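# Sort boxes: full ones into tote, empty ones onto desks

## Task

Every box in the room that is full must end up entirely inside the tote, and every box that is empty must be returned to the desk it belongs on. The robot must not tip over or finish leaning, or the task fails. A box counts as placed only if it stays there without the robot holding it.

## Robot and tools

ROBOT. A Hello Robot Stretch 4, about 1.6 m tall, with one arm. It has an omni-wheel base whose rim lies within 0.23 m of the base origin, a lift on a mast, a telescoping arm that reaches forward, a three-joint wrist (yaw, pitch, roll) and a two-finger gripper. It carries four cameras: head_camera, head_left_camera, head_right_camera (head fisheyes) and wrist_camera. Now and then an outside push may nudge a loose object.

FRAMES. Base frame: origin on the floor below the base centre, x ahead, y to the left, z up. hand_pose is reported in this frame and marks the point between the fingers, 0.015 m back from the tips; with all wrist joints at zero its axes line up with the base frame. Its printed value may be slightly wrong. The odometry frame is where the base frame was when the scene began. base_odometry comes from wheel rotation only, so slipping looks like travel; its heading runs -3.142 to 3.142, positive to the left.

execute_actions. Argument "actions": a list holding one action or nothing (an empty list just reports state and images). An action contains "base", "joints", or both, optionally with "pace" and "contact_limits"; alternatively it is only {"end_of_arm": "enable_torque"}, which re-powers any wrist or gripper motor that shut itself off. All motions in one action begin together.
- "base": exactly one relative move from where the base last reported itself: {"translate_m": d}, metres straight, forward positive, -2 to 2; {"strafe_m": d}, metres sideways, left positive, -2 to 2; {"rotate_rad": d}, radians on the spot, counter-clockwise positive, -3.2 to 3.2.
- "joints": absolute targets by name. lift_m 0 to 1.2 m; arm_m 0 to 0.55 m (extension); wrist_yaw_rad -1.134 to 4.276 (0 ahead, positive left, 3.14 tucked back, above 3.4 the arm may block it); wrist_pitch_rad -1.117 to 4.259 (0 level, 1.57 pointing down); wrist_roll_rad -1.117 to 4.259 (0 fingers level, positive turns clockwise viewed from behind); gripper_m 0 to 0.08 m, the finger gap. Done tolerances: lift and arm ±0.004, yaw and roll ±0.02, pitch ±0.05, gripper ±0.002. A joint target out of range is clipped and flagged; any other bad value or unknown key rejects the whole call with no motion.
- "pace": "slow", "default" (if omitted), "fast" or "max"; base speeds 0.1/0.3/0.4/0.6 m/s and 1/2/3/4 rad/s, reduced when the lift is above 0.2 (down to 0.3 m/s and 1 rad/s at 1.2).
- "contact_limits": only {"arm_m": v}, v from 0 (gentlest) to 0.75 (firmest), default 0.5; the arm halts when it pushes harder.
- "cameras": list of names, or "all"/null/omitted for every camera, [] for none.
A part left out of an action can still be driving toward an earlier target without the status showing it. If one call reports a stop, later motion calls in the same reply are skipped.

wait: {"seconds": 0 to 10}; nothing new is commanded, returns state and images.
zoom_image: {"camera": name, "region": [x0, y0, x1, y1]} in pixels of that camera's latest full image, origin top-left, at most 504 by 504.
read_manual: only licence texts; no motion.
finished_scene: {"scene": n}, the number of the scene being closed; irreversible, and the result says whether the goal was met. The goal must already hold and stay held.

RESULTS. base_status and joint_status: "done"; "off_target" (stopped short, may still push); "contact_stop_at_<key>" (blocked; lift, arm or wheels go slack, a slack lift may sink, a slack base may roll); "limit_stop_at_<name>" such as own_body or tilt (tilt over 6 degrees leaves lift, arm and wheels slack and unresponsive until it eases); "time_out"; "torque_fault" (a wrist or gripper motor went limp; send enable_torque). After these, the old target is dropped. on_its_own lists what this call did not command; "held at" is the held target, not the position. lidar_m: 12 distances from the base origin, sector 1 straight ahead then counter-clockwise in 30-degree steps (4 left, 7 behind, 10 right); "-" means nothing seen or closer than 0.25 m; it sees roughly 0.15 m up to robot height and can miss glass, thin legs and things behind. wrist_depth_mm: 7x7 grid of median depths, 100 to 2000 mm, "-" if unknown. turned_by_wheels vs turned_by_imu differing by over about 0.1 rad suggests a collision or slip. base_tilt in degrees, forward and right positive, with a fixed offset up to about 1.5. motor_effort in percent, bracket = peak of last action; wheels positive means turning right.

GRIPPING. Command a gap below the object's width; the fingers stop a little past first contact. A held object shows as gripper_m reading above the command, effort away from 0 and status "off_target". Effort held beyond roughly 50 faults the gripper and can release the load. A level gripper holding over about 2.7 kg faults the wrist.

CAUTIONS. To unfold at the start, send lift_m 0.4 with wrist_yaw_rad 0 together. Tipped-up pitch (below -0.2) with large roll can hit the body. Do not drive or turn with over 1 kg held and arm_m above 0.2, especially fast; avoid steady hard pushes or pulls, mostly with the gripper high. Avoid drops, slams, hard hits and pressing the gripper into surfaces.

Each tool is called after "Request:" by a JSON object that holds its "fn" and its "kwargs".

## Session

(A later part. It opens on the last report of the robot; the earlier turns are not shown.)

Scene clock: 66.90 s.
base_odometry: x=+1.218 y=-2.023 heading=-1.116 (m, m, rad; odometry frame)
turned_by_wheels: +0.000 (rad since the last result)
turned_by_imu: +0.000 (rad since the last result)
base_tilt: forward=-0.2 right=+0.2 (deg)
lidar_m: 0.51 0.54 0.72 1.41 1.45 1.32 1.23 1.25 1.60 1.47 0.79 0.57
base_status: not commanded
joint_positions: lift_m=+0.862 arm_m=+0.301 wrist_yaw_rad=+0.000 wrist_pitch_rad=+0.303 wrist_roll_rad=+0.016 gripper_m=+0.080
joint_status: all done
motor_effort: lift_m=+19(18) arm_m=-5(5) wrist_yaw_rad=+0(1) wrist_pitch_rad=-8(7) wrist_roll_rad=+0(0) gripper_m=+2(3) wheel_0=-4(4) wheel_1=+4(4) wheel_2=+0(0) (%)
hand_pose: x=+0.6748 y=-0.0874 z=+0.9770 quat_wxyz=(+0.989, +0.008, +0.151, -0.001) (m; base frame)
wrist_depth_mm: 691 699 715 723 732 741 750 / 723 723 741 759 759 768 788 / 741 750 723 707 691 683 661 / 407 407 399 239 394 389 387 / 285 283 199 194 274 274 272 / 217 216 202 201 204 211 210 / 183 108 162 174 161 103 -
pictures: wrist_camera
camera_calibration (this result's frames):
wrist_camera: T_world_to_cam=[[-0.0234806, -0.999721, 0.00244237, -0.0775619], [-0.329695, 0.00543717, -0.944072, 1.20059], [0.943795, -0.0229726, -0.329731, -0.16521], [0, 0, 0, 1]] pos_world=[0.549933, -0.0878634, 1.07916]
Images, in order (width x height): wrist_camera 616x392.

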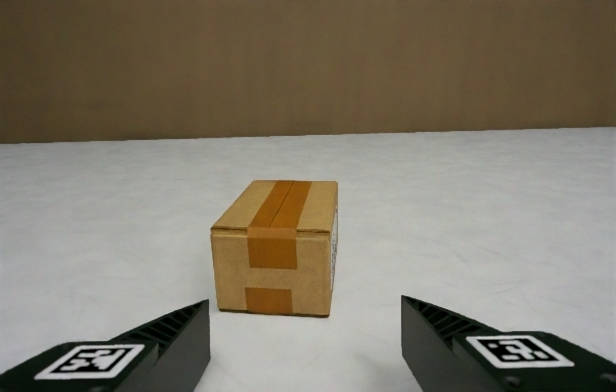

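Request:
{"fn": "execute_actions", "kwargs": {"actions": [{"base":{"strafe_m":0.017},"pace":"slow"}], "cameras": ["wrist_camera"]}}

Request:
{"fn": "execute_actions", "kwargs": {"actions": [{"joints":{"arm_m":0.345},"contact_limits":{"arm_m":0.2},"pace":"slow"}], "cameras": ["wrist_camera"]}}

Scene clock: 70.80 s.
base_odometry: x=+1.233 y=-2.016 heading=-1.116 (m, m, rad; odometry frame)
turned_by_wheels: +0.000 (rad since the last result)
turned_by_imu: +0.000 (rad since the last result)
base_tilt: forward=-0.3 right=+0.2 (deg)
lidar_m: 0.51 0.53 0.70 1.42 1.44 1.31 1.23 1.26 1.61 1.49 0.80 0.56
base_status: done
joint_positions: lift_m=+0.862 arm_m=+0.301 wrist_yaw_rad=+0.000 wrist_pitch_rad=+0.303 wrist_roll_rad=+0.016 gripper_m=+0.080
joint_status: not commanded
motor_effort: lift_m=+19(18) arm_m=-5(5) wrist_yaw_rad=+0(0) wrist_pitch_rad=-7(7) wrist_roll_rad=-1(0) gripper_m=+2(2) wheel_0=-7(10) wheel_1=+7(9) wheel_2=+1(3) (%)
hand_pose: x=+0.6748 y=-0.0874 z=+0.9770 quat_wxyz=(+0.989, +0.008, +0.151, -0.001) (m; base frame)
wrist_depth_mm: 699 699 715 732 732 732 741 / 715 732 741 750 759 768 778 / 741 741 715 707 691 676 668 / 413 407 402 238 392 389 384 / 286 282 264 193 273 273 272 / 217 216 205 202 203 211 210 / 183 107 162 173 160 103 -
pictures: wrist_camera
camera_calibration (this result's frames):
wrist_camera: T_world_to_cam=[[-0.0234801, -0.999721, 0.00244251, -0.0775622], [-0.329695, 0.00543689, -0.944072, 1.20059], [0.943795, -0.0229722, -0.329731, -0.16521], [0, 0, 0, 1]] pos_world=[0.549933, -0.0878633, 1.07916]
Images, in order (width x height): wrist_camera 616x392.

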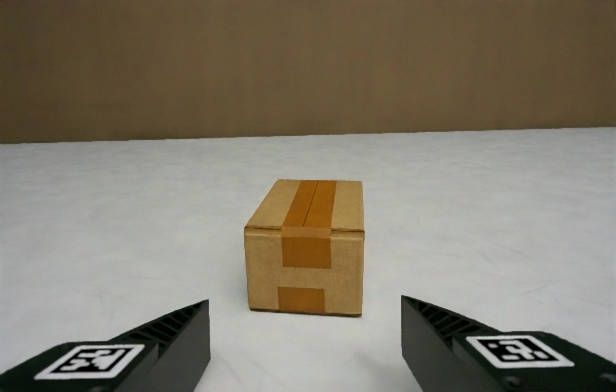

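Scene clock: 72.43 s.
base_odometry: x=+1.233 y=-2.016 heading=-1.116 (m, m, rad; odometry frame)
turned_by_wheels: +0.000 (rad since the last result)
turned_by_imu: +0.000 (rad since the last result)
base_tilt: forward=-0.3 right=+0.1 (deg)
lidar_m: 0.49 0.51 0.73 1.39 1.43 1.32 1.23 1.28 1.61 1.50 0.78 0.57
base_status: not commanded
joint_positions: lift_m=+0.862 arm_m=+0.344 wrist_yaw_rad=+0.000 wrist_pitch_rad=+0.303 wrist_roll_rad=+0.016 gripper_m=+0.080
joint_status: all done
motor_effort: lift_m=+19(18) arm_m=+5(5) wrist_yaw_rad=-1(1) wrist_pitch_rad=-7(6) wrist_roll_rad=+0(0) gripper_m=+2(2) wheel_0=-8(8) wheel_1=+8(7) wheel_2=+0(1) (%)
contact_limits: arm_m 0.2
hand_pose: x=+0.7180 y=-0.0874 z=+0.9770 quat_wxyz=(+0.989, +0.008, +0.151, -0.001) (m; base frame)
wrist_depth_mm: 647 661 676 676 691 707 707 / 676 691 699 707 723 732 741 / 699 707 707 707 691 668 661 / 410 404 404 399 392 392 387 / 285 281 265 166 259 273 271 / 217 216 159 153 154 211 210 / 183 108 162 161 158 103 -
pictures: wrist_camera
camera_calibration (this result's frames):
wrist_camera: T_world_to_cam=[[-0.0234583, -0.999722, 0.00244241, -0.0765578], [-0.329695, 0.0054298, -0.944072, 1.21485], [0.943796, -0.0229516, -0.329731, -0.20603], [0, 0, 0, 1]] pos_world=[0.593185, -0.0878616, 1.07916]
Images, in order (width x height): wrist_camera 616x392.

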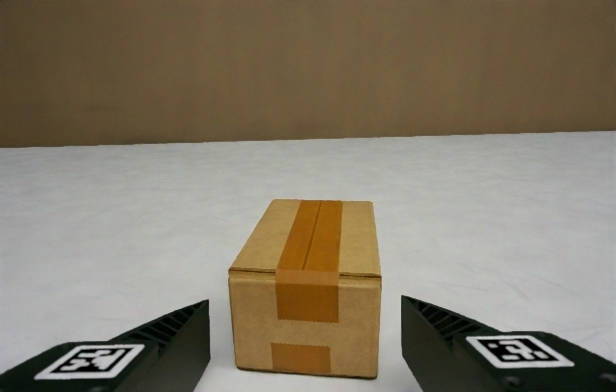

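Request:
{"fn": "execute_actions", "kwargs": {"actions": [{"joints":{"arm_m":0.40},"contact_limits":{"arm_m":0.2},"pace":"slow"}], "cameras": ["wrist_camera"]}}

Request:
{"fn": "execute_actions", "kwargs": {"actions": [{"joints":{"gripper_m":0.04}}], "cameras": ["wrist_camera"]}}

Scene clock: 75.50 s.
base_odometry: x=+1.233 y=-2.016 heading=-1.116 (m, m, rad; odometry frame)
turned_by_wheels: +0.000 (rad since the last result)
turned_by_imu: +0.000 (rad since the last result)
base_tilt: forward=-0.2 right=+0.1 (deg)
lidar_m: 0.51 0.54 0.71 1.41 1.46 1.33 1.24 1.28 1.59 1.50 0.79 0.55
base_status: not commanded
joint_positions: lift_m=+0.862 arm_m=+0.399 wrist_yaw_rad=+0.000 wrist_pitch_rad=+0.303 wrist_roll_rad=+0.016 gripper_m=+0.080
joint_status: all done
motor_effort: lift_m=+18(18) arm_m=+5(5) wrist_yaw_rad=+0(1) wrist_pitch_rad=-6(11) wrist_roll_rad=+0(1) gripper_m=+2(2) wheel_0=-8(8) wheel_1=+7(7) wheel_2=+1(1) (%)
contact_limits: arm_m 0.2
hand_pose: x=+0.7730 y=-0.0874 z=+0.9770 quat_wxyz=(+0.989, +0.008, +0.151, -0.001) (m; base frame)
wrist_depth_mm: 609 615 615 627 640 647 654 / 627 634 647 661 661 676 683 / 647 661 661 668 676 691 668 / 410 407 402 397 394 387 384 / 285 281 279 166 258 273 272 / 217 216 141 128 133 210 210 / 183 107 108 108 111 103 -
pictures: wrist_camera
camera_calibration (this result's frames):
wrist_camera: T_world_to_cam=[[-0.0234429, -0.999722, 0.00244229, -0.0752763], [-0.329695, 0.00542481, -0.944072, 1.23299], [0.943796, -0.022937, -0.329731, -0.257941], [0, 0, 0, 1]] pos_world=[0.648188, -0.0878604, 1.07916]
Images, in order (width x height): wrist_camera 616x392.

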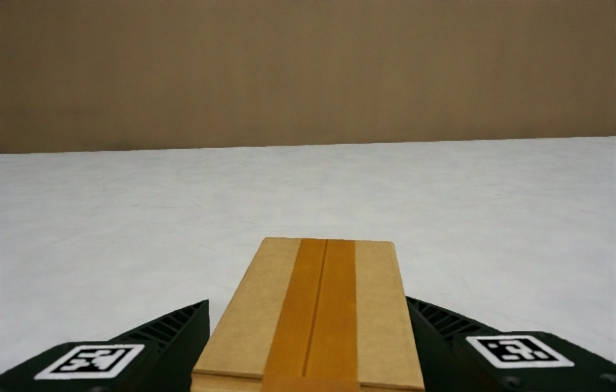

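Scene clock: 76.50 s.
base_odometry: x=+1.233 y=-2.016 heading=-1.116 (m, m, rad; odometry frame)
turned_by_wheels: +0.000 (rad since the last result)
turned_by_imu: +0.000 (rad since the last result)
base_tilt: forward=-0.2 right=+0.1 (deg)
lidar_m: 0.53 0.51 0.69 1.40 1.45 1.31 1.23 1.26 1.60 1.49 0.79 0.56
base_status: not commanded
joint_positions: lift_m=+0.862 arm_m=+0.399 wrist_yaw_rad=+0.000 wrist_pitch_rad=+0.303 wrist_roll_rad=+0.016 gripper_m=+0.059
joint_status: gripper_m off_target (ended at +0.059, target +0.040)
on_its_own: gripper_m is held at +0.054, not at your +0.040, by its contact guard: the fingers met something
motor_effort: lift_m=+18(18) arm_m=+5(5) wrist_yaw_rad=+0(1) wrist_pitch_rad=-9(6) wrist_roll_rad=-1(0) gripper_m=-39(38) wheel_0=-8(8) wheel_1=+7(7) wheel_2=+1(1) (%)
hand_pose: x=+0.7730 y=-0.0874 z=+0.9770 quat_wxyz=(+0.989, +0.008, +0.151, -0.001) (m; base frame)
wrist_depth_mm: 603 615 621 627 634 647 647 / 627 640 647 654 668 668 691 / 654 661 654 668 691 691 661 / 410 404 402 399 394 389 387 / 283 282 278 166 274 273 272 / 216 215 135 127 133 211 209 / 182 104 105 107 107 - -
pictures: wrist_camera
camera_calibration (this result's frames):
wrist_camera: T_world_to_cam=[[-0.023489, -0.999721, 0.00242848, -0.0752352], [-0.329659, 0.0054522, -0.944084, 1.23298], [0.943808, -0.0229762, -0.329695, -0.257998], [0, 0, 0, 1]] pos_world=[0.648197, -0.0878645, 1.07916]
Images, in order (width x height): wrist_camera 616x392.

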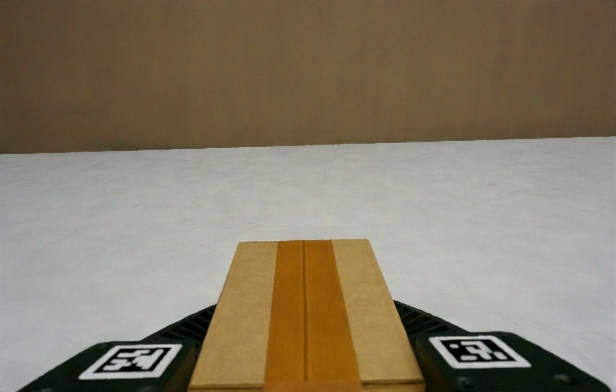

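Gripped. Lift and read.

Request:
{"fn": "execute_actions", "kwargs": {"actions": [{"joints":{"lift_m":0.9,"wrist_pitch_rad":0.0}}], "cameras": ["wrist_camera"]}}

Request:
{"fn": "execute_actions", "kwargs": {"actions": [], "cameras": []}}

Scene clock: 78.30 s.
base_odometry: x=+1.233 y=-2.016 heading=-1.116 (m, m, rad; odometry frame)
turned_by_wheels: +0.000 (rad since the last result)
turned_by_imu: +0.000 (rad since the last result)
base_tilt: forward=-0.3 right=+0.2 (deg)
lidar_m: 0.49 0.52 0.72 1.39 1.45 1.32 1.23 1.28 1.60 1.48 0.80 0.55
base_status: not commanded
joint_positions: lift_m=+0.900 arm_m=+0.399 wrist_yaw_rad=+0.000 wrist_pitch_rad=+0.005 wrist_roll_rad=+0.016 gripper_m=+0.059
joint_status: all done
on_its_own: gripper_m is held at +0.054, not at your +0.040, by its contact guard: the fingers met something
motor_effort: lift_m=+24(24) arm_m=+5(5) wrist_yaw_rad=-1(0) wrist_pitch_rad=-14(22) wrist_roll_rad=-1(0) gripper_m=-38(38) wheel_0=-7(8) wheel_1=+7(7) wheel_2=+0(0) (%)
hand_pose: x=+0.7827 y=-0.0874 z=+1.0767 quat_wxyz=(+1.000, +0.008, +0.003, +0.000) (m; base frame)
wrist_depth_mm: 661 668 676 691 691 707 707 / 654 668 683 691 707 707 723 / 668 676 683 683 707 715 715 / 668 676 691 691 707 715 732 / 668 676 691 166 707 707 715 / 615 603 135 128 133 564 569 / 442 105 105 107 107 - 445
pictures: wrist_camera
camera_calibration (this result's frames):
wrist_camera: T_world_to_cam=[[-0.0230872, -0.999723, -0.00451461, -0.0680706], [-0.0388541, 0.00540966, -0.99923, 1.16208], [0.998978, -0.022894, -0.0389682, -0.590492], [0, 0, 0, 1]] pos_world=[0.633468, -0.0878569, 1.13786]
Images, in order (width x height): wrist_camera 616x392.

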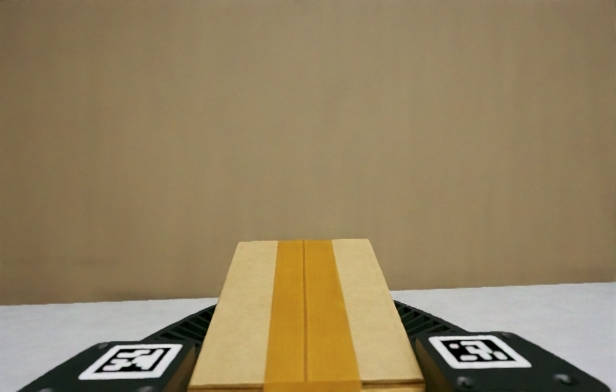

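Scene clock: 78.30 s.
base_odometry: x=+1.233 y=-2.016 heading=-1.116 (m, m, rad; odometry frame)
turned_by_wheels: +0.000 (rad since the last result)
turned_by_imu: +0.000 (rad since the last result)
base_tilt: forward=-0.3 right=+0.2 (deg)
lidar_m: 0.49 0.52 0.72 1.39 1.45 1.32 1.23 1.28 1.60 1.48 0.80 0.55
base_status: not commanded
joint_positions: lift_m=+0.900 arm_m=+0.399 wrist_yaw_rad=+0.000 wrist_pitch_rad=+0.005 wrist_roll_rad=+0.016 gripper_m=+0.059
joint_status: all done
on_its_own: gripper_m is held at +0.054, not at your +0.040, by its contact guard: the fingers met something
motor_effort: lift_m=+24(24) arm_m=+5(5) wrist_yaw_rad=-1(0) wrist_pitch_rad=-14(22) wrist_roll_rad=-1(0) gripper_m=-38(38) wheel_0=-7(8) wheel_1=+7(7) wheel_2=+0(0) (%)
hand_pose: x=+0.7827 y=-0.0874 z=+1.0767 quat_wxyz=(+1.000, +0.008, +0.003, +0.000) (m; base frame)
wrist_depth_mm: 661 668 676 691 691 707 707 / 654 668 683 691 707 707 723 / 668 676 683 683 707 715 715 / 668 676 691 691 707 715 732 / 668 676 691 166 707 707 715 / 615 603 135 128 133 564 569 / 442 105 105 107 107 - 445
pictures: none
No camera images: the call's "cameras" was empty. Leave "cameras" out to get every camera's image.

Request:
{"fn": "execute_actions", "kwargs": {"actions": [{"joints":{"arm_m":0.33}}], "cameras": []}}

Request:
{"fn": "execute_actions", "kwargs": {"actions": [{"joints":{"wrist_pitch_rad":0.3,"lift_m":0.866}}], "cameras": ["head_camera"]}}

Scene clock: 81.10 s.
base_odometry: x=+1.233 y=-2.016 heading=-1.116 (m, m, rad; odometry frame)
turned_by_wheels: +0.000 (rad since the last result)
turned_by_imu: +0.000 (rad since the last result)
base_tilt: forward=-0.3 right=+0.1 (deg)
lidar_m: 0.49 0.52 0.70 1.39 1.44 1.31 1.24 1.27 1.61 1.50 0.78 0.55
base_status: not commanded
joint_positions: lift_m=+0.900 arm_m=+0.331 wrist_yaw_rad=+0.000 wrist_pitch_rad=+0.005 wrist_roll_rad=+0.016 gripper_m=+0.059
joint_status: all done
on_its_own: gripper_m is held at +0.054, not at your +0.040, by its contact guard: the fingers met something
motor_effort: lift_m=+24(24) arm_m=-5(5) wrist_yaw_rad=-1(1) wrist_pitch_rad=-15(15) wrist_roll_rad=+0(1) gripper_m=-38(38) wheel_0=-8(8) wheel_1=+7(7) wheel_2=+0(0) (%)
hand_pose: x=+0.7144 y=-0.0875 z=+1.0768 quat_wxyz=(+1.000, +0.008, +0.003, +0.000) (m; base frame)
wrist_depth_mm: 723 732 741 759 778 778 788 / 723 741 741 750 768 778 788 / 732 741 750 759 778 778 798 / 732 741 750 759 778 778 798 / 723 741 750 166 778 788 788 / 615 609 135 128 133 574 569 / 442 105 105 107 107 - 445
pictures: none
No camera images: the call's "cameras" was empty. Leave "cameras" out to get every camera's image.

Scene clock: 82.07 s.
base_odometry: x=+1.233 y=-2.016 heading=-1.116 (m, m, rad; odometry frame)
turned_by_wheels: +0.000 (rad since the last result)
turned_by_imu: +0.000 (rad since the last result)
base_tilt: forward=-0.2 right=+0.2 (deg)
lidar_m: 0.52 0.52 0.71 1.39 1.44 1.32 1.24 1.26 1.59 1.49 0.80 0.55
base_status: not commanded
joint_positions: lift_m=+0.866 arm_m=+0.331 wrist_yaw_rad=+0.000 wrist_pitch_rad=+0.305 wrist_roll_rad=+0.016 gripper_m=+0.059
joint_status: all done
on_its_own: gripper_m is held at +0.054, not at your +0.040, by its contact guard: the fingers met something
motor_effort: lift_m=+20(24) arm_m=-5(5) wrist_yaw_rad=+0(0) wrist_pitch_rad=-14(18) wrist_roll_rad=+0(1) gripper_m=-38(38) wheel_0=-8(8) wheel_1=+7(7) wheel_2=+0(0) (%)
hand_pose: x=+0.7046 y=-0.0874 z=+0.9805 quat_wxyz=(+0.988, +0.008, +0.152, -0.001) (m; base frame)
wrist_depth_mm: 661 676 683 691 707 707 723 / 691 699 715 715 732 750 750 / 707 715 732 699 683 676 661 / 413 410 407 402 397 392 389 / 289 286 283 166 277 278 273 / 221 219 135 128 133 214 213 / 185 105 105 107 107 - -
pictures: head_camera
Images, in order (width x height): head_camera 420x560.

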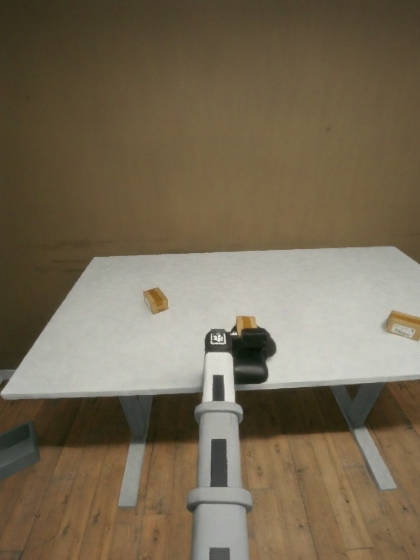

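Request:
{"fn": "execute_actions", "kwargs": {"actions": [{"joints":{"lift_m":0.862},"pace":"slow"}], "cameras": []}}

Request:
{"fn": "execute_actions", "kwargs": {"actions": [{"joints":{"gripper_m":0.08}}], "cameras": []}}

Request:
{"fn": "execute_actions", "kwargs": {"actions": [{"joints":{"arm_m":0.12}}], "cameras": ["wrist_camera","head_camera"]}}

Scene clock: 83.80 s.
base_odometry: x=+1.233 y=-2.016 heading=-1.116 (m, m, rad; odometry frame)
turned_by_wheels: +0.000 (rad since the last result)
turned_by_imu: +0.000 (rad since the last result)
base_tilt: forward=-0.4 right=+0.2 (deg)
lidar_m: 0.50 0.53 0.71 1.39 1.46 1.32 1.23 1.27 1.61 1.51 0.79 0.58
base_status: not commanded
joint_positions: lift_m=+0.862 arm_m=+0.331 wrist_yaw_rad=+0.000 wrist_pitch_rad=+0.303 wrist_roll_rad=+0.016 gripper_m=+0.059
joint_status: all done
on_its_own: gripper_m is held at +0.054, not at your +0.040, by its contact guard: the fingers met something
motor_effort: lift_m=+18(20) arm_m=-4(5) wrist_yaw_rad=+0(0) wrist_pitch_rad=-10(12) wrist_roll_rad=-1(0) gripper_m=-38(38) wheel_0=-8(8) wheel_1=+7(7) wheel_2=-1(0) (%)
hand_pose: x=+0.7047 y=-0.0874 z=+0.9770 quat_wxyz=(+0.989, +0.008, +0.151, -0.001) (m; base frame)
wrist_depth_mm: 668 676 676 691 707 699 707 / 699 699 715 723 732 750 750 / 707 715 723 699 691 668 668 / 410 410 402 397 392 389 387 / 285 281 281 166 274 272 272 / 217 216 135 128 133 211 210 / 182 104 105 107 107 - -
pictures: none
No camera images: the call's "cameras" was empty. Leave "cameras" out to get every camera's image.

Scene clock: 84.73 s.
base_odometry: x=+1.233 y=-2.016 heading=-1.116 (m, m, rad; odometry frame)
turned_by_wheels: +0.000 (rad since the last result)
turned_by_imu: +0.000 (rad since the last result)
base_tilt: forward=-0.3 right=+0.1 (deg)
lidar_m: 0.51 0.54 0.74 1.40 1.44 1.32 1.24 1.26 1.61 1.49 0.82 0.56
base_status: not commanded
joint_positions: lift_m=+0.862 arm_m=+0.331 wrist_yaw_rad=+0.000 wrist_pitch_rad=+0.303 wrist_roll_rad=+0.016 gripper_m=+0.080
joint_status: all done
motor_effort: lift_m=+18(18) arm_m=-5(5) wrist_yaw_rad=+0(0) wrist_pitch_rad=-8(9) wrist_roll_rad=+0(0) gripper_m=+3(37) wheel_0=-8(8) wheel_1=+7(7) wheel_2=+0(0) (%)
hand_pose: x=+0.7047 y=-0.0874 z=+0.9770 quat_wxyz=(+0.989, +0.008, +0.151, -0.001) (m; base frame)
wrist_depth_mm: 661 668 683 683 699 707 723 / 683 699 707 723 732 732 759 / 707 723 723 691 683 668 661 / 413 404 402 397 392 389 387 / 283 282 279 166 274 273 272 / 216 216 141 128 136 211 209 / 183 108 108 108 112 103 -
pictures: none
No camera images: the call's "cameras" was empty. Leave "cameras" out to get every camera's image.

Scene clock: 86.47 s.
base_odometry: x=+1.233 y=-2.016 heading=-1.116 (m, m, rad; odometry frame)
turned_by_wheels: +0.000 (rad since the last result)
turned_by_imu: +0.000 (rad since the last result)
base_tilt: forward=-0.2 right=+0.1 (deg)
lidar_m: 0.51 0.53 0.73 1.41 1.46 1.29 1.21 1.28 1.61 1.51 0.81 0.57
base_status: not commanded
joint_positions: lift_m=+0.862 arm_m=+0.121 wrist_yaw_rad=+0.000 wrist_pitch_rad=+0.303 wrist_roll_rad=+0.016 gripper_m=+0.080
joint_status: all done
motor_effort: lift_m=+18(19) arm_m=-5(5) wrist_yaw_rad=-1(1) wrist_pitch_rad=-6(6) wrist_roll_rad=-1(0) gripper_m=+3(2) wheel_0=-8(8) wheel_1=+7(7) wheel_2=+0(0) (%)
hand_pose: x=+0.4948 y=-0.0874 z=+0.9771 quat_wxyz=(+0.989, +0.008, +0.151, -0.001) (m; base frame)
wrist_depth_mm: 842 866 878 878 891 904 917 / 866 891 904 917 917 931 960 / 647 732 723 707 699 676 676 / 415 410 404 301 397 392 389 / 287 285 283 281 277 276 274 / 218 218 216 215 205 213 211 / 186 108 193 199 199 103 -
pictures: head_camera, wrist_camera
camera_calibration (this result's frames):
wrist_camera: T_world_to_cam=[[-0.023539, -0.99972, 0.002435, -0.0817633], [-0.329626, 0.00546173, -0.944096, 1.14128], [0.943818, -0.0230257, -0.329662, 0.00458775], [0, 0, 0, 1]] pos_world=[0.369942, -0.0878682, 1.07919]
Images, in order (width x height): head_camera 420x560, wrist_camera 616x392.

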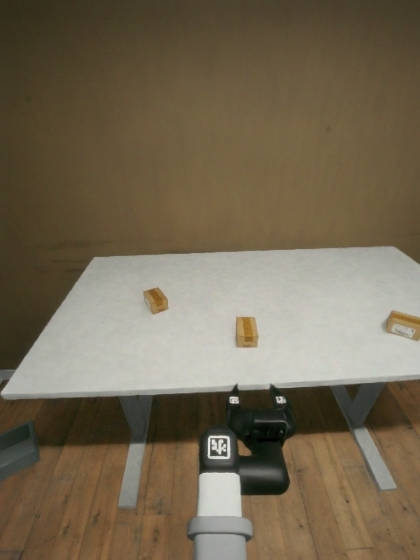

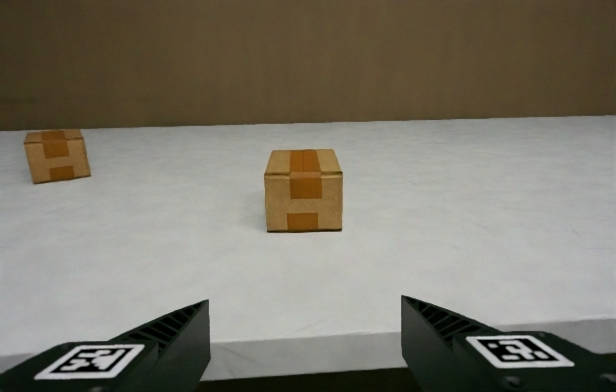

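Request:
{"fn": "execute_actions", "kwargs": {"actions": [{"base":{"strafe_m":-0.205},"joints":{"arm_m":0,"lift_m":0.93}}], "cameras": []}}

Request:
{"fn": "execute_actions", "kwargs": {"actions": [{"base":{"translate_m":0.14}}], "cameras": []}}

Request:
{"fn": "execute_actions", "kwargs": {"actions": [{"base":{"rotate_rad":0.65}}], "cameras": ["wrist_camera","head_camera"]}}

Scene clock: 95.47 s.
base_odometry: x=+1.050 y=-2.106 heading=-1.116 (m, m, rad; odometry frame)
turned_by_wheels: +0.000 (rad since the last result)
turned_by_imu: +0.000 (rad since the last result)
base_tilt: forward=-0.2 right=+0.2 (deg)
lidar_m: 0.52 0.55 0.73 1.60 1.65 1.32 1.22 1.26 1.39 1.29 0.79 0.57
base_status: done
joint_positions: lift_m=+0.930 arm_m=+0.001 wrist_yaw_rad=+0.000 wrist_pitch_rad=+0.302 wrist_roll_rad=+0.016 gripper_m=+0.080
joint_status: all done
motor_effort: lift_m=+23(24) arm_m=-5(5) wrist_yaw_rad=-1(1) wrist_pitch_rad=-6(6) wrist_roll_rad=+0(0) gripper_m=+2(2) wheel_0=+4(13) wheel_1=-5(12) wheel_2=+0(2) (%)
hand_pose: x=+0.3748 y=-0.0874 z=+1.0447 quat_wxyz=(+0.989, +0.008, +0.151, -0.001) (m; base frame)
wrist_depth_mm: 960 976 991 1008 1025 1025 1060 / 1008 1008 1042 1060 1078 1078 1098 / 1025 1060 1060 1078 1060 1060 1118 / 647 508 627 621 615 564 488 / 442 436 436 436 430 430 427 / 340 336 343 349 349 355 580 / 332 108 1281 1308 1336 103 -
pictures: none
No camera images: the call's "cameras" was empty. Leave "cameras" out to get every camera's image.

Scene clock: 97.23 s.
base_odometry: x=+1.111 y=-2.231 heading=-1.115 (m, m, rad; odometry frame)
turned_by_wheels: +0.000 (rad since the last result)
turned_by_imu: +0.001 (rad since the last result)
base_tilt: forward=-0.3 right=+0.3 (deg)
lidar_m: 0.37 0.39 0.53 1.62 1.68 1.44 1.35 1.42 1.40 1.30 0.62 0.42
base_status: done
joint_positions: lift_m=+0.930 arm_m=+0.001 wrist_yaw_rad=+0.000 wrist_pitch_rad=+0.302 wrist_roll_rad=+0.016 gripper_m=+0.080
joint_status: not commanded
motor_effort: lift_m=+23(23) arm_m=-5(5) wrist_yaw_rad=+0(1) wrist_pitch_rad=-7(7) wrist_roll_rad=+0(1) gripper_m=+2(2) wheel_0=+4(10) wheel_1=+6(10) wheel_2=-3(11) (%)
hand_pose: x=+0.3748 y=-0.0874 z=+1.0447 quat_wxyz=(+0.989, +0.008, +0.151, -0.001) (m; base frame)
wrist_depth_mm: 831 854 854 878 878 891 904 / 878 891 891 904 917 931 946 / 917 917 931 946 946 946 991 / 647 634 627 627 609 603 609 / 330 389 439 436 433 427 379 / 306 338 334 334 319 329 327 / 286 107 253 270 249 103 -
pictures: none
No camera images: the call's "cameras" was empty. Leave "cameras" out to get every camera's image.

Scene clock: 98.70 s.
base_odometry: x=+1.111 y=-2.231 heading=-0.466 (m, m, rad; odometry frame)
turned_by_wheels: +0.649 (rad since the last result)
turned_by_imu: +0.644 (rad since the last result)
base_tilt: forward=-0.3 right=+0.2 (deg)
lidar_m: 0.42 0.59 1.63 1.71 1.40 1.36 1.46 1.33 1.28 0.54 0.40 0.38
base_status: done
joint_positions: lift_m=+0.930 arm_m=+0.001 wrist_yaw_rad=+0.000 wrist_pitch_rad=+0.302 wrist_roll_rad=+0.016 gripper_m=+0.080
joint_status: not commanded
motor_effort: lift_m=+23(23) arm_m=-5(5) wrist_yaw_rad=+0(1) wrist_pitch_rad=-7(8) wrist_roll_rad=+1(1) gripper_m=+2(2) wheel_0=-5(9) wheel_1=-4(12) wheel_2=-2(8) (%)
hand_pose: x=+0.3748 y=-0.0874 z=+1.0447 quat_wxyz=(+0.989, +0.008, +0.151, -0.001) (m; base frame)
wrist_depth_mm: 1397 1397 1182 1042 917 820 741 / 1397 1499 1255 1098 946 854 768 / 1430 1576 1281 1078 946 854 788 / 1397 640 627 569 609 615 597 / 445 442 439 433 430 382 424 / 1464 340 334 330 315 270 300 / 1464 108 260 271 251 103 -
pictures: head_camera, wrist_camera
camera_calibration (this result's frames):
wrist_camera: T_world_to_cam=[[-0.0232172, -0.999727, 0.00243326, -0.0848065], [-0.32958, 0.00535609, -0.944113, 1.16558], [0.943842, -0.0227216, -0.329614, 0.1401], [0, 0, 0, 1]] pos_world=[0.24995, -0.087843, 1.14682]
Images, in order (width x height): head_camera 420x560, wrist_camera 616x392.

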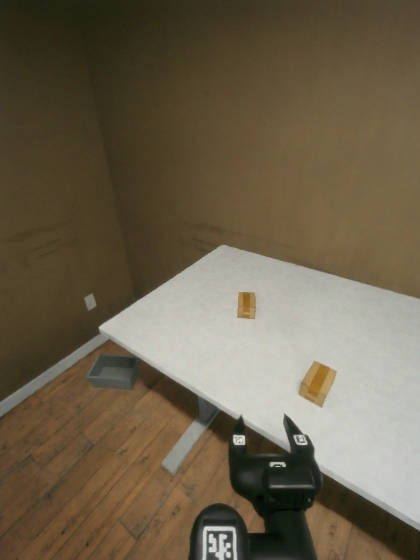

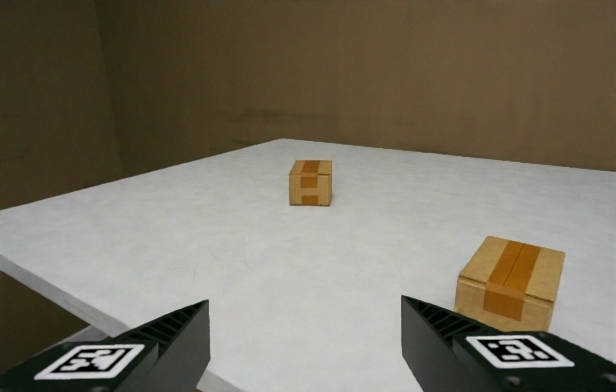

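Request:
{"fn": "execute_actions", "kwargs": {"actions": [{"joints":{"arm_m":0.36}}], "cameras": ["wrist_camera"]}}

Request:
{"fn": "execute_actions", "kwargs": {"actions": [{"joints":{"lift_m":0.862}}], "cameras": ["wrist_camera","head_camera"]}}

Scene clock: 102.33 s.
base_odometry: x=+1.111 y=-2.231 heading=-0.466 (m, m, rad; odometry frame)
turned_by_wheels: +0.000 (rad since the last result)
turned_by_imu: +0.000 (rad since the last result)
base_tilt: forward=-0.3 right=+0.1 (deg)
lidar_m: 0.41 0.61 1.61 1.74 1.36 1.36 1.47 1.33 1.30 0.53 0.40 0.38
base_status: not commanded
joint_positions: lift_m=+0.930 arm_m=+0.359 wrist_yaw_rad=+0.000 wrist_pitch_rad=+0.302 wrist_roll_rad=+0.016 gripper_m=+0.080
joint_status: all done
motor_effort: lift_m=+23(22) arm_m=+5(5) wrist_yaw_rad=-1(1) wrist_pitch_rad=-6(8) wrist_roll_rad=+0(0) gripper_m=+2(2) wheel_0=-5(5) wheel_1=-4(4) wheel_2=-2(2) (%)
hand_pose: x=+0.7331 y=-0.0874 z=+1.0447 quat_wxyz=(+0.989, +0.008, +0.151, -0.001) (m; base frame)
wrist_depth_mm: 1160 976 820 707 621 559 508 / 1182 1042 866 750 647 574 525 / 1229 1118 904 778 676 597 539 / 1281 1138 615 615 603 591 544 / 436 433 436 427 427 421 424 / 336 334 329 244 267 325 322 / 283 108 250 224 219 103 -
pictures: wrist_camera
camera_calibration (this result's frames):
wrist_camera: T_world_to_cam=[[-0.0232176, -0.999727, 0.00243118, -0.0764853], [-0.329501, 0.0053563, -0.94414, 1.28365], [0.94387, -0.0227217, -0.329536, -0.198177], [0, 0, 0, 1]] pos_world=[0.608243, -0.087843, 1.14683]
Images, in order (width x height): wrist_camera 616x392.

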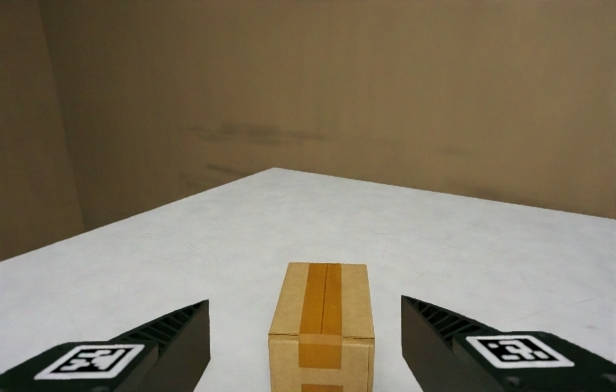

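Scene clock: 103.57 s.
base_odometry: x=+1.111 y=-2.231 heading=-0.466 (m, m, rad; odometry frame)
turned_by_wheels: +0.000 (rad since the last result)
turned_by_imu: +0.000 (rad since the last result)
base_tilt: forward=-0.3 right=+0.2 (deg)
lidar_m: 0.40 0.58 1.62 1.72 1.40 1.34 1.46 1.37 1.30 0.51 0.38 0.36
base_status: not commanded
joint_positions: lift_m=+0.862 arm_m=+0.359 wrist_yaw_rad=+0.000 wrist_pitch_rad=+0.302 wrist_roll_rad=+0.016 gripper_m=+0.080
joint_status: all done
motor_effort: lift_m=+19(21) arm_m=+5(5) wrist_yaw_rad=-1(0) wrist_pitch_rad=-5(6) wrist_roll_rad=+0(0) gripper_m=+2(2) wheel_0=-6(5) wheel_1=-4(4) wheel_2=-2(2) (%)
hand_pose: x=+0.7331 y=-0.0874 z=+0.9771 quat_wxyz=(+0.989, +0.008, +0.151, -0.001) (m; base frame)
wrist_depth_mm: 1160 976 809 699 621 559 508 / 1205 1025 866 741 647 574 521 / 1255 1118 878 715 640 585 525 / 413 407 402 238 364 387 384 / 285 281 281 200 259 274 272 / 217 216 213 208 204 211 211 / 183 107 162 173 160 103 -
pictures: head_camera, wrist_camera
camera_calibration (this result's frames):
wrist_camera: T_world_to_cam=[[-0.0232174, -0.999727, 0.00243127, -0.076321], [-0.329501, 0.00535617, -0.94414, 1.21979], [0.94387, -0.0227216, -0.329536, -0.22047], [0, 0, 0, 1]] pos_world=[0.608244, -0.087843, 1.07918]
Images, in order (width x height): head_camera 420x560, wrist_camera 616x392.

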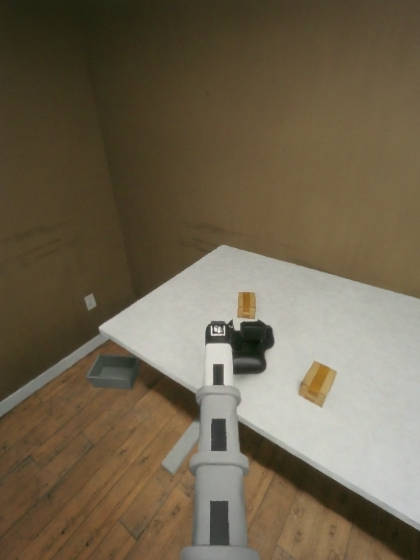

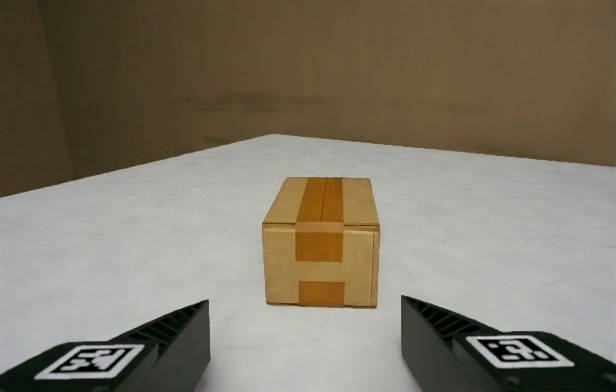

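Request:
{"fn": "execute_actions", "kwargs": {"actions": [{"base":{"strafe_m":-0.01},"pace":"slow"}], "cameras": ["wrist_camera"]}}

Request:
{"fn": "execute_actions", "kwargs": {"actions": [{"joints":{"arm_m":0.465},"contact_limits":{"arm_m":0.2},"pace":"slow"}], "cameras": ["wrist_camera"]}}

Scene clock: 105.73 s.
base_odometry: x=+1.107 y=-2.240 heading=-0.466 (m, m, rad; odometry frame)
turned_by_wheels: +0.000 (rad since the last result)
turned_by_imu: +0.000 (rad since the last result)
base_tilt: forward=-0.2 right=+0.1 (deg)
lidar_m: 0.42 0.61 1.64 1.71 1.39 1.34 1.50 1.32 1.24 0.51 0.38 0.37
base_status: done
joint_positions: lift_m=+0.862 arm_m=+0.359 wrist_yaw_rad=+0.000 wrist_pitch_rad=+0.302 wrist_roll_rad=+0.016 gripper_m=+0.080
joint_status: not commanded
motor_effort: lift_m=+18(18) arm_m=+5(5) wrist_yaw_rad=-1(0) wrist_pitch_rad=-6(9) wrist_roll_rad=+0(1) gripper_m=+2(2) wheel_0=+4(9) wheel_1=-7(9) wheel_2=+0(1) (%)
hand_pose: x=+0.7331 y=-0.0874 z=+0.9771 quat_wxyz=(+0.989, +0.008, +0.151, -0.001) (m; base frame)
wrist_depth_mm: 1138 976 809 707 615 549 504 / 1205 1025 854 732 640 569 517 / 1255 1078 842 699 634 574 530 / 413 407 402 237 392 392 384 / 285 282 264 200 276 272 272 / 218 216 208 206 203 211 210 / 183 108 162 173 160 103 -
pictures: wrist_camera
camera_calibration (this result's frames):
wrist_camera: T_world_to_cam=[[-0.0232703, -0.999726, 0.00243107, -0.0762928], [-0.329501, 0.00537378, -0.94414, 1.21979], [0.943868, -0.0227715, -0.329536, -0.220469], [0, 0, 0, 1]] pos_world=[0.608239, -0.0878471, 1.07918]
Images, in order (width x height): wrist_camera 616x392.

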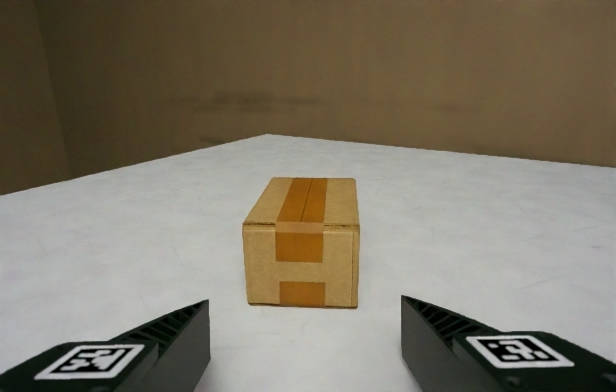

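Scene clock: 108.07 s.
base_odometry: x=+1.107 y=-2.240 heading=-0.466 (m, m, rad; odometry frame)
turned_by_wheels: +0.000 (rad since the last result)
turned_by_imu: +0.000 (rad since the last result)
base_tilt: forward=-0.3 right=+0.2 (deg)
lidar_m: 0.41 0.61 1.65 1.69 1.40 1.37 1.45 1.31 1.27 0.52 0.38 0.37
base_status: not commanded
joint_positions: lift_m=+0.862 arm_m=+0.464 wrist_yaw_rad=+0.000 wrist_pitch_rad=+0.302 wrist_roll_rad=+0.016 gripper_m=+0.080
joint_status: all done
motor_effort: lift_m=+19(18) arm_m=+5(5) wrist_yaw_rad=-1(1) wrist_pitch_rad=-8(5) wrist_roll_rad=-1(0) gripper_m=+2(1) wheel_0=+4(4) wheel_1=-7(7) wheel_2=+0(0) (%)
contact_limits: arm_m 0.2
hand_pose: x=+0.8380 y=-0.0874 z=+0.9771 quat_wxyz=(+0.989, +0.008, +0.151, -0.001) (m; base frame)
wrist_depth_mm: 1025 831 699 603 535 477 433 / 1118 891 732 627 559 492 445 / 1160 946 759 634 574 508 459 / 1138 407 399 397 394 389 384 / 282 282 279 166 258 273 271 / 216 216 141 128 136 210 208 / 182 107 108 107 111 103 -
pictures: wrist_camera
camera_calibration (this result's frames):
wrist_camera: T_world_to_cam=[[-0.0233731, -0.999724, 0.00243105, -0.0737851], [-0.3295, 0.0054077, -0.94414, 1.25437], [0.943866, -0.0228685, -0.329536, -0.319532], [0, 0, 0, 1]] pos_world=[0.713186, -0.0878552, 1.07918]
Images, in order (width x height): wrist_camera 616x392.

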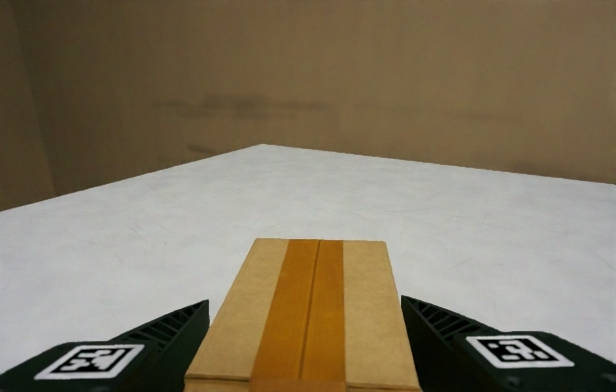

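Request:
{"fn": "execute_actions", "kwargs": {"actions": [{"joints":{"gripper_m":0.04}}], "cameras": []}}

Request:
{"fn": "execute_actions", "kwargs": {"actions": [{"joints":{"lift_m":0.9,"wrist_pitch_rad":0.0}}], "cameras": ["wrist_camera"]}}

Request:
{"fn": "wait", "kwargs": {"seconds": 1}}

Scene clock: 109.97 s.
base_odometry: x=+1.107 y=-2.240 heading=-0.466 (m, m, rad; odometry frame)
turned_by_wheels: +0.000 (rad since the last result)
turned_by_imu: +0.000 (rad since the last result)
base_tilt: forward=-0.2 right=+0.1 (deg)
lidar_m: 0.42 0.60 1.63 1.74 1.40 1.36 1.48 1.32 1.29 0.52 0.39 0.37
base_status: not commanded
joint_positions: lift_m=+0.862 arm_m=+0.464 wrist_yaw_rad=+0.000 wrist_pitch_rad=+0.302 wrist_roll_rad=+0.016 gripper_m=+0.059
joint_status: gripper_m off_target (ended at +0.059, target +0.040)
on_its_own: gripper_m is held at +0.054, not at your +0.040, by its contact guard: the fingers met something
motor_effort: lift_m=+18(19) arm_m=+5(5) wrist_yaw_rad=+0(0) wrist_pitch_rad=-7(9) wrist_roll_rad=+0(0) gripper_m=-38(39) wheel_0=+4(4) wheel_1=-8(7) wheel_2=+0(0) (%)
hand_pose: x=+0.8380 y=-0.0874 z=+0.9771 quat_wxyz=(+0.989, +0.008, +0.151, -0.001) (m; base frame)
wrist_depth_mm: 1008 842 699 603 535 477 433 / 1118 878 741 640 559 492 445 / 1138 946 750 634 564 512 462 / 1160 404 402 397 392 387 387 / 285 279 279 166 276 273 272 / 217 215 134 127 133 211 210 / 183 105 105 107 107 - -
pictures: none
No camera images: the call's "cameras" was empty. Leave "cameras" out to get every camera's image.

Scene clock: 110.97 s.
base_odometry: x=+1.107 y=-2.240 heading=-0.466 (m, m, rad; odometry frame)
turned_by_wheels: +0.000 (rad since the last result)
turned_by_imu: +0.000 (rad since the last result)
base_tilt: forward=-0.3 right=+0.2 (deg)
lidar_m: 0.41 0.59 1.63 1.72 1.40 1.36 1.45 1.34 1.28 0.52 0.39 0.38
base_status: not commanded
joint_positions: lift_m=+0.900 arm_m=+0.464 wrist_yaw_rad=+0.000 wrist_pitch_rad=+0.005 wrist_roll_rad=+0.016 gripper_m=+0.059
joint_status: all done
on_its_own: gripper_m is held at +0.054, not at your +0.040, by its contact guard: the fingers met something
motor_effort: lift_m=+24(26) arm_m=+5(5) wrist_yaw_rad=-1(0) wrist_pitch_rad=-17(20) wrist_roll_rad=+0(0) gripper_m=-38(38) wheel_0=+3(4) wheel_1=-7(7) wheel_2=-1(0) (%)
hand_pose: x=+0.8477 y=-0.0874 z=+1.0768 quat_wxyz=(+1.000, +0.008, +0.003, +0.000) (m; base frame)
wrist_depth_mm: 1160 946 778 668 574 512 462 / 1160 946 788 668 580 517 466 / 1138 946 788 676 580 517 466 / 1160 960 788 676 585 512 473 / 1160 960 798 166 574 521 473 / 1160 991 135 128 133 512 469 / 1182 104 106 108 107 - 445
pictures: wrist_camera
camera_calibration (this result's frames):
wrist_camera: T_world_to_cam=[[-0.0230924, -0.999723, -0.00451526, -0.0665658], [-0.0388265, 0.00540989, -0.999231, 1.16459], [0.998979, -0.0228993, -0.0389407, -0.655459], [0, 0, 0, 1]] pos_world=[0.698469, -0.0878572, 1.13787]
Images, in order (width x height): wrist_camera 616x392.

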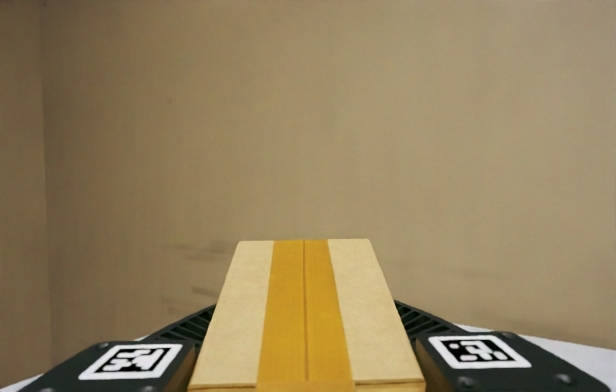

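Scene clock: 111.97 s.
base_odometry: x=+1.107 y=-2.240 heading=-0.466 (m, m, rad; odometry frame)
turned_by_wheels: +0.000 (rad since the last result)
turned_by_imu: +0.000 (rad since the last result)
base_tilt: forward=-0.3 right=+0.3 (deg)
lidar_m: 0.42 0.62 1.63 1.73 1.38 1.36 1.48 1.33 1.25 0.52 0.39 0.36
base_status: not commanded
joint_positions: lift_m=+0.900 arm_m=+0.464 wrist_yaw_rad=+0.000 wrist_pitch_rad=+0.005 wrist_roll_rad=+0.016 gripper_m=+0.059
joint_status: all done
on_its_own: gripper_m is held at +0.054, not at your +0.040, by its contact guard: the fingers met something
motor_effort: lift_m=+24(26) arm_m=+5(5) wrist_yaw_rad=-1(0) wrist_pitch_rad=-14(20) wrist_roll_rad=-1(0) gripper_m=-38(38) wheel_0=+4(4) wheel_1=-8(7) wheel_2=+0(0) (%)
hand_pose: x=+0.8477 y=-0.0874 z=+1.0768 quat_wxyz=(+1.000, +0.008, +0.003, +0.000) (m; base frame)
wrist_depth_mm: 1160 946 778 668 574 512 466 / 1182 960 778 668 580 517 469 / 1160 960 788 676 580 512 466 / 1160 960 798 676 585 521 466 / 1182 976 788 166 580 517 466 / 1138 976 135 127 133 517 473 / 1182 105 106 107 107 - 445
wait: 1.00 s; at rest by 0.27 s
pictures: head_camera, head_left_camera, head_right_camera, wrist_camera
camera_calibration (this result's frames):
wrist_camera: T_world_to_cam=[[-0.0230922, -0.999723, -0.00451549, -0.0665656], [-0.0388264, 0.00541011, -0.999231, 1.16459], [0.998979, -0.0228992, -0.0389406, -0.655459], [0, 0, 0, 1]] pos_world=[0.69847, -0.0878572, 1.13787]
Images, in order (width x height): head_camera 420x560, head_left_camera 420x672, head_right_camera 420x672, wrist_camera 616x392.

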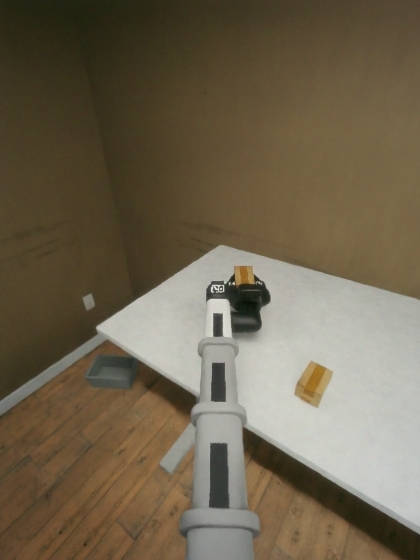

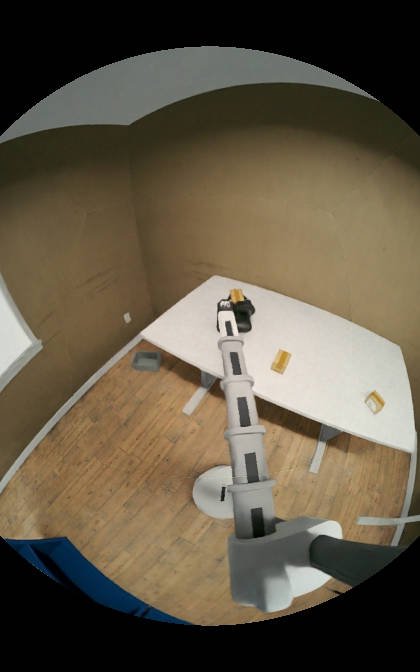

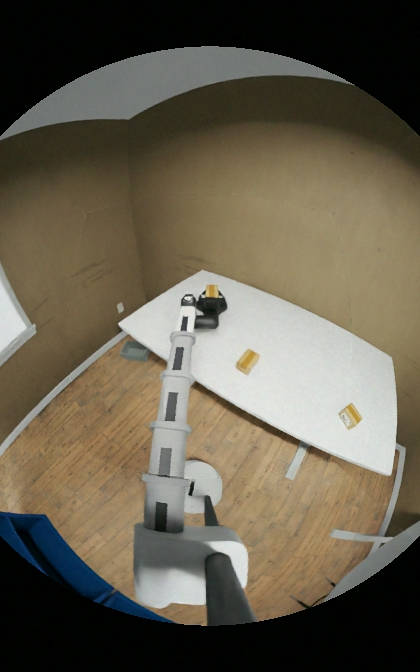

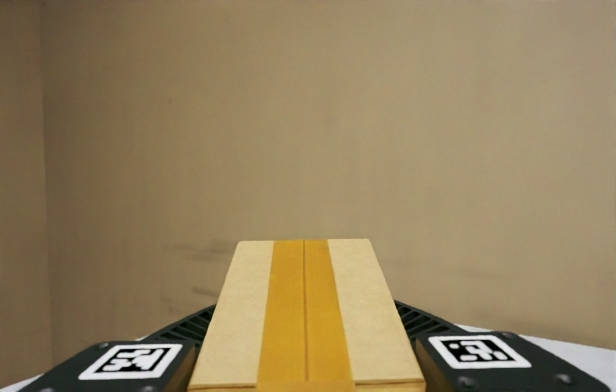

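Request:
{"fn": "execute_actions", "kwargs": {"actions": [{"joints":{"wrist_pitch_rad":0.3,"lift_m":0.87,"arm_m":0.42}}], "cameras": []}}

Request:
{"fn": "execute_actions", "kwargs": {"actions": [{"joints":{"lift_m":0.862},"pace":"slow"}], "cameras": []}}

Request:
{"fn": "execute_actions", "kwargs": {"actions": [{"joints":{"gripper_m":0.08}}], "cameras": []}}

Request:
{"fn": "execute_actions", "kwargs": {"actions": [{"joints":{"arm_m":0.33}}], "cameras": []}}

Request:
{"fn": "execute_actions", "kwargs": {"actions": [{"joints":{"lift_m":0.95}}], "cameras": []}}

Request:
{"fn": "execute_actions", "kwargs": {"actions": [{"joints":{"arm_m":0.0},"base":{"rotate_rad":-0.65}}], "cameras": ["head_camera","head_right_camera"]}}

Scene clock: 114.67 s.
base_odometry: x=+1.107 y=-2.240 heading=-0.466 (m, m, rad; odometry frame)
turned_by_wheels: +0.000 (rad since the last result)
turned_by_imu: +0.000 (rad since the last result)
base_tilt: forward=-0.3 right=+0.1 (deg)
lidar_m: 0.41 0.60 1.63 1.73 1.41 1.35 1.45 1.34 1.28 0.52 0.39 0.37
base_status: not commanded
joint_positions: lift_m=+0.870 arm_m=+0.421 wrist_yaw_rad=+0.000 wrist_pitch_rad=+0.305 wrist_roll_rad=+0.016 gripper_m=+0.059
joint_status: all done
on_its_own: gripper_m is held at +0.054, not at your +0.040, by its contact guard: the fingers met something
motor_effort: lift_m=+20(22) arm_m=-5(5) wrist_yaw_rad=-1(1) wrist_pitch_rad=-13(16) wrist_roll_rad=-1(0) gripper_m=-39(38) wheel_0=+4(3) wheel_1=-7(7) wheel_2=+0(0) (%)
hand_pose: x=+0.7946 y=-0.0875 z=+0.9844 quat_wxyz=(+0.988, +0.008, +0.152, -0.001) (m; base frame)
wrist_depth_mm: 1098 891 759 647 564 508 462 / 1138 960 788 676 585 521 477 / 1182 1008 809 661 603 544 488 / 1182 421 418 413 410 402 402 / 297 294 291 166 286 285 283 / 228 225 135 128 133 220 220 / 191 104 106 107 107 - -
pictures: none
No camera images: the call's "cameras" was empty. Leave "cameras" out to get every camera's image.

Scene clock: 115.37 s.
base_odometry: x=+1.107 y=-2.240 heading=-0.466 (m, m, rad; odometry frame)
turned_by_wheels: +0.000 (rad since the last result)
turned_by_imu: +0.000 (rad since the last result)
base_tilt: forward=-0.2 right=+0.1 (deg)
lidar_m: 0.41 0.62 1.64 1.71 1.41 1.37 1.48 1.32 1.25 0.51 0.39 0.35
base_status: not commanded
joint_positions: lift_m=+0.862 arm_m=+0.421 wrist_yaw_rad=+0.000 wrist_pitch_rad=+0.303 wrist_roll_rad=+0.016 gripper_m=+0.059
joint_status: all done
on_its_own: gripper_m is held at +0.054, not at your +0.040, by its contact guard: the fingers met something
motor_effort: lift_m=+18(20) arm_m=-5(5) wrist_yaw_rad=-1(0) wrist_pitch_rad=-8(12) wrist_roll_rad=-1(0) gripper_m=-38(38) wheel_0=+4(4) wheel_1=-7(7) wheel_2=+0(0) (%)
hand_pose: x=+0.7947 y=-0.0875 z=+0.9770 quat_wxyz=(+0.989, +0.008, +0.151, -0.001) (m; base frame)
wrist_depth_mm: 1098 904 759 647 569 504 462 / 1160 960 778 676 591 525 477 / 1205 1008 788 668 603 539 492 / 410 404 402 397 394 389 382 / 283 282 279 166 274 273 271 / 216 215 135 127 133 210 209 / 182 104 106 107 107 - -
pictures: none
No camera images: the call's "cameras" was empty. Leave "cameras" out to get every camera's image.

Scene clock: 116.30 s.
base_odometry: x=+1.107 y=-2.240 heading=-0.466 (m, m, rad; odometry frame)
turned_by_wheels: +0.000 (rad since the last result)
turned_by_imu: +0.000 (rad since the last result)
base_tilt: forward=-0.3 right=+0.2 (deg)
lidar_m: 0.40 0.61 1.63 1.72 1.42 1.35 1.46 1.33 1.27 0.55 0.40 0.36
base_status: not commanded
joint_positions: lift_m=+0.862 arm_m=+0.421 wrist_yaw_rad=+0.000 wrist_pitch_rad=+0.303 wrist_roll_rad=+0.016 gripper_m=+0.080
joint_status: all done
motor_effort: lift_m=+18(18) arm_m=-5(5) wrist_yaw_rad=+0(0) wrist_pitch_rad=-7(10) wrist_roll_rad=+0(1) gripper_m=+2(40) wheel_0=+4(4) wheel_1=-7(7) wheel_2=+0(1) (%)
hand_pose: x=+0.7947 y=-0.0875 z=+0.9770 quat_wxyz=(+0.989, +0.008, +0.151, -0.001) (m; base frame)
wrist_depth_mm: 1078 891 750 640 569 504 462 / 1138 931 788 676 597 525 477 / 1205 1008 798 668 597 539 484 / 413 407 402 397 392 387 387 / 283 281 279 166 273 272 272 / 216 216 141 128 136 211 209 / 182 108 108 108 111 103 -
pictures: none
No camera images: the call's "cameras" was empty. Leave "cameras" out to get every camera's image.

Scene clock: 117.53 s.
base_odometry: x=+1.107 y=-2.240 heading=-0.466 (m, m, rad; odometry frame)
turned_by_wheels: +0.000 (rad since the last result)
turned_by_imu: +0.000 (rad since the last result)
base_tilt: forward=-0.3 right=+0.2 (deg)
lidar_m: 0.43 0.61 1.62 1.75 1.39 1.36 1.47 1.30 1.27 0.51 0.39 0.37
base_status: not commanded
joint_positions: lift_m=+0.862 arm_m=+0.331 wrist_yaw_rad=+0.000 wrist_pitch_rad=+0.303 wrist_roll_rad=+0.016 gripper_m=+0.080
joint_status: all done
motor_effort: lift_m=+18(18) arm_m=-5(5) wrist_yaw_rad=+0(1) wrist_pitch_rad=-6(8) wrist_roll_rad=-1(0) gripper_m=+2(2) wheel_0=+4(4) wheel_1=-7(7) wheel_2=+0(1) (%)
hand_pose: x=+0.7048 y=-0.0874 z=+0.9770 quat_wxyz=(+0.989, +0.008, +0.151, -0.001) (m; base frame)
wrist_depth_mm: 1160 991 842 723 640 569 521 / 1205 1060 866 768 676 591 530 / 1308 1138 854 683 661 591 549 / 413 407 404 238 394 392 384 / 283 282 265 185 274 274 271 / 217 216 196 193 195 211 210 / 183 107 162 174 161 103 -
pictures: none
No camera images: the call's "cameras" was empty. Leave "cameras" out to get every camera's image.

Scene clock: 118.90 s.
base_odometry: x=+1.107 y=-2.240 heading=-0.466 (m, m, rad; odometry frame)
turned_by_wheels: +0.000 (rad since the last result)
turned_by_imu: +0.000 (rad since the last result)
base_tilt: forward=-0.3 right=+0.2 (deg)
lidar_m: 0.39 0.61 1.63 1.73 1.41 1.36 1.46 1.31 1.28 0.52 0.39 0.36
base_status: not commanded
joint_positions: lift_m=+0.950 arm_m=+0.331 wrist_yaw_rad=+0.000 wrist_pitch_rad=+0.303 wrist_roll_rad=+0.016 gripper_m=+0.080
joint_status: all done
motor_effort: lift_m=+23(23) arm_m=-5(5) wrist_yaw_rad=+0(1) wrist_pitch_rad=-9(6) wrist_roll_rad=-1(1) gripper_m=+2(2) wheel_0=+4(4) wheel_1=-7(7) wheel_2=+0(0) (%)
hand_pose: x=+0.7048 y=-0.0874 z=+1.0647 quat_wxyz=(+0.989, +0.008, +0.151, -0.001) (m; base frame)
wrist_depth_mm: 1160 1008 842 732 647 574 517 / 1255 1060 891 759 668 591 535 / 1255 1138 946 798 691 609 554 / 1308 1229 683 676 668 615 569 / 1255 480 477 473 466 462 466 / 370 366 366 277 345 359 357 / 310 107 274 225 272 103 -
pictures: none
No camera images: the call's "cameras" was empty. Leave "cameras" out to get every camera's image.

Scene clock: 121.00 s.
base_odometry: x=+1.107 y=-2.240 heading=-1.115 (m, m, rad; odometry frame)
turned_by_wheels: -0.649 (rad since the last result)
turned_by_imu: -0.643 (rad since the last result)
base_tilt: forward=-0.3 right=+0.1 (deg)
lidar_m: 0.37 0.38 0.52 1.61 1.68 1.47 1.37 1.40 1.39 1.29 0.59 0.41
base_status: done
joint_positions: lift_m=+0.950 arm_m=+0.001 wrist_yaw_rad=+0.000 wrist_pitch_rad=+0.303 wrist_roll_rad=+0.016 gripper_m=+0.080
joint_status: all done
motor_effort: lift_m=+23(23) arm_m=-5(5) wrist_yaw_rad=+0(3) wrist_pitch_rad=-9(7) wrist_roll_rad=+0(0) gripper_m=+2(2) wheel_0=+6(10) wheel_1=+7(10) wheel_2=+3(9) (%)
hand_pose: x=+0.3748 y=-0.0875 z=+1.0647 quat_wxyz=(+0.989, +0.008, +0.151, -0.001) (m; base frame)
wrist_depth_mm: 842 842 866 878 866 904 891 / 866 866 891 917 931 931 946 / 904 917 931 946 960 976 991 / 715 699 691 676 676 683 661 / 484 488 484 480 477 473 421 / 303 359 370 368 351 362 359 / 307 108 279 298 277 103 -
pictures: head_camera, head_right_camera
Images, in order (width x height): head_camera 420x560, head_right_camera 420x672.

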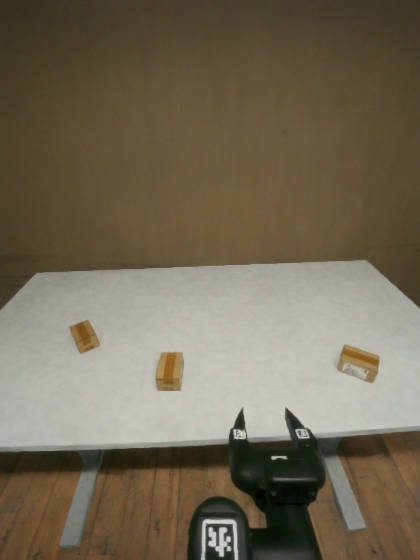

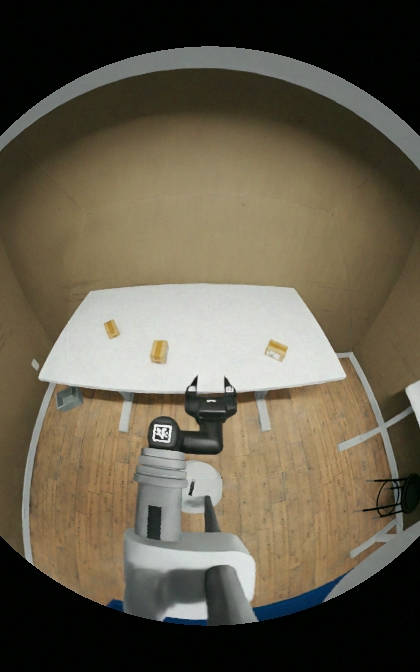

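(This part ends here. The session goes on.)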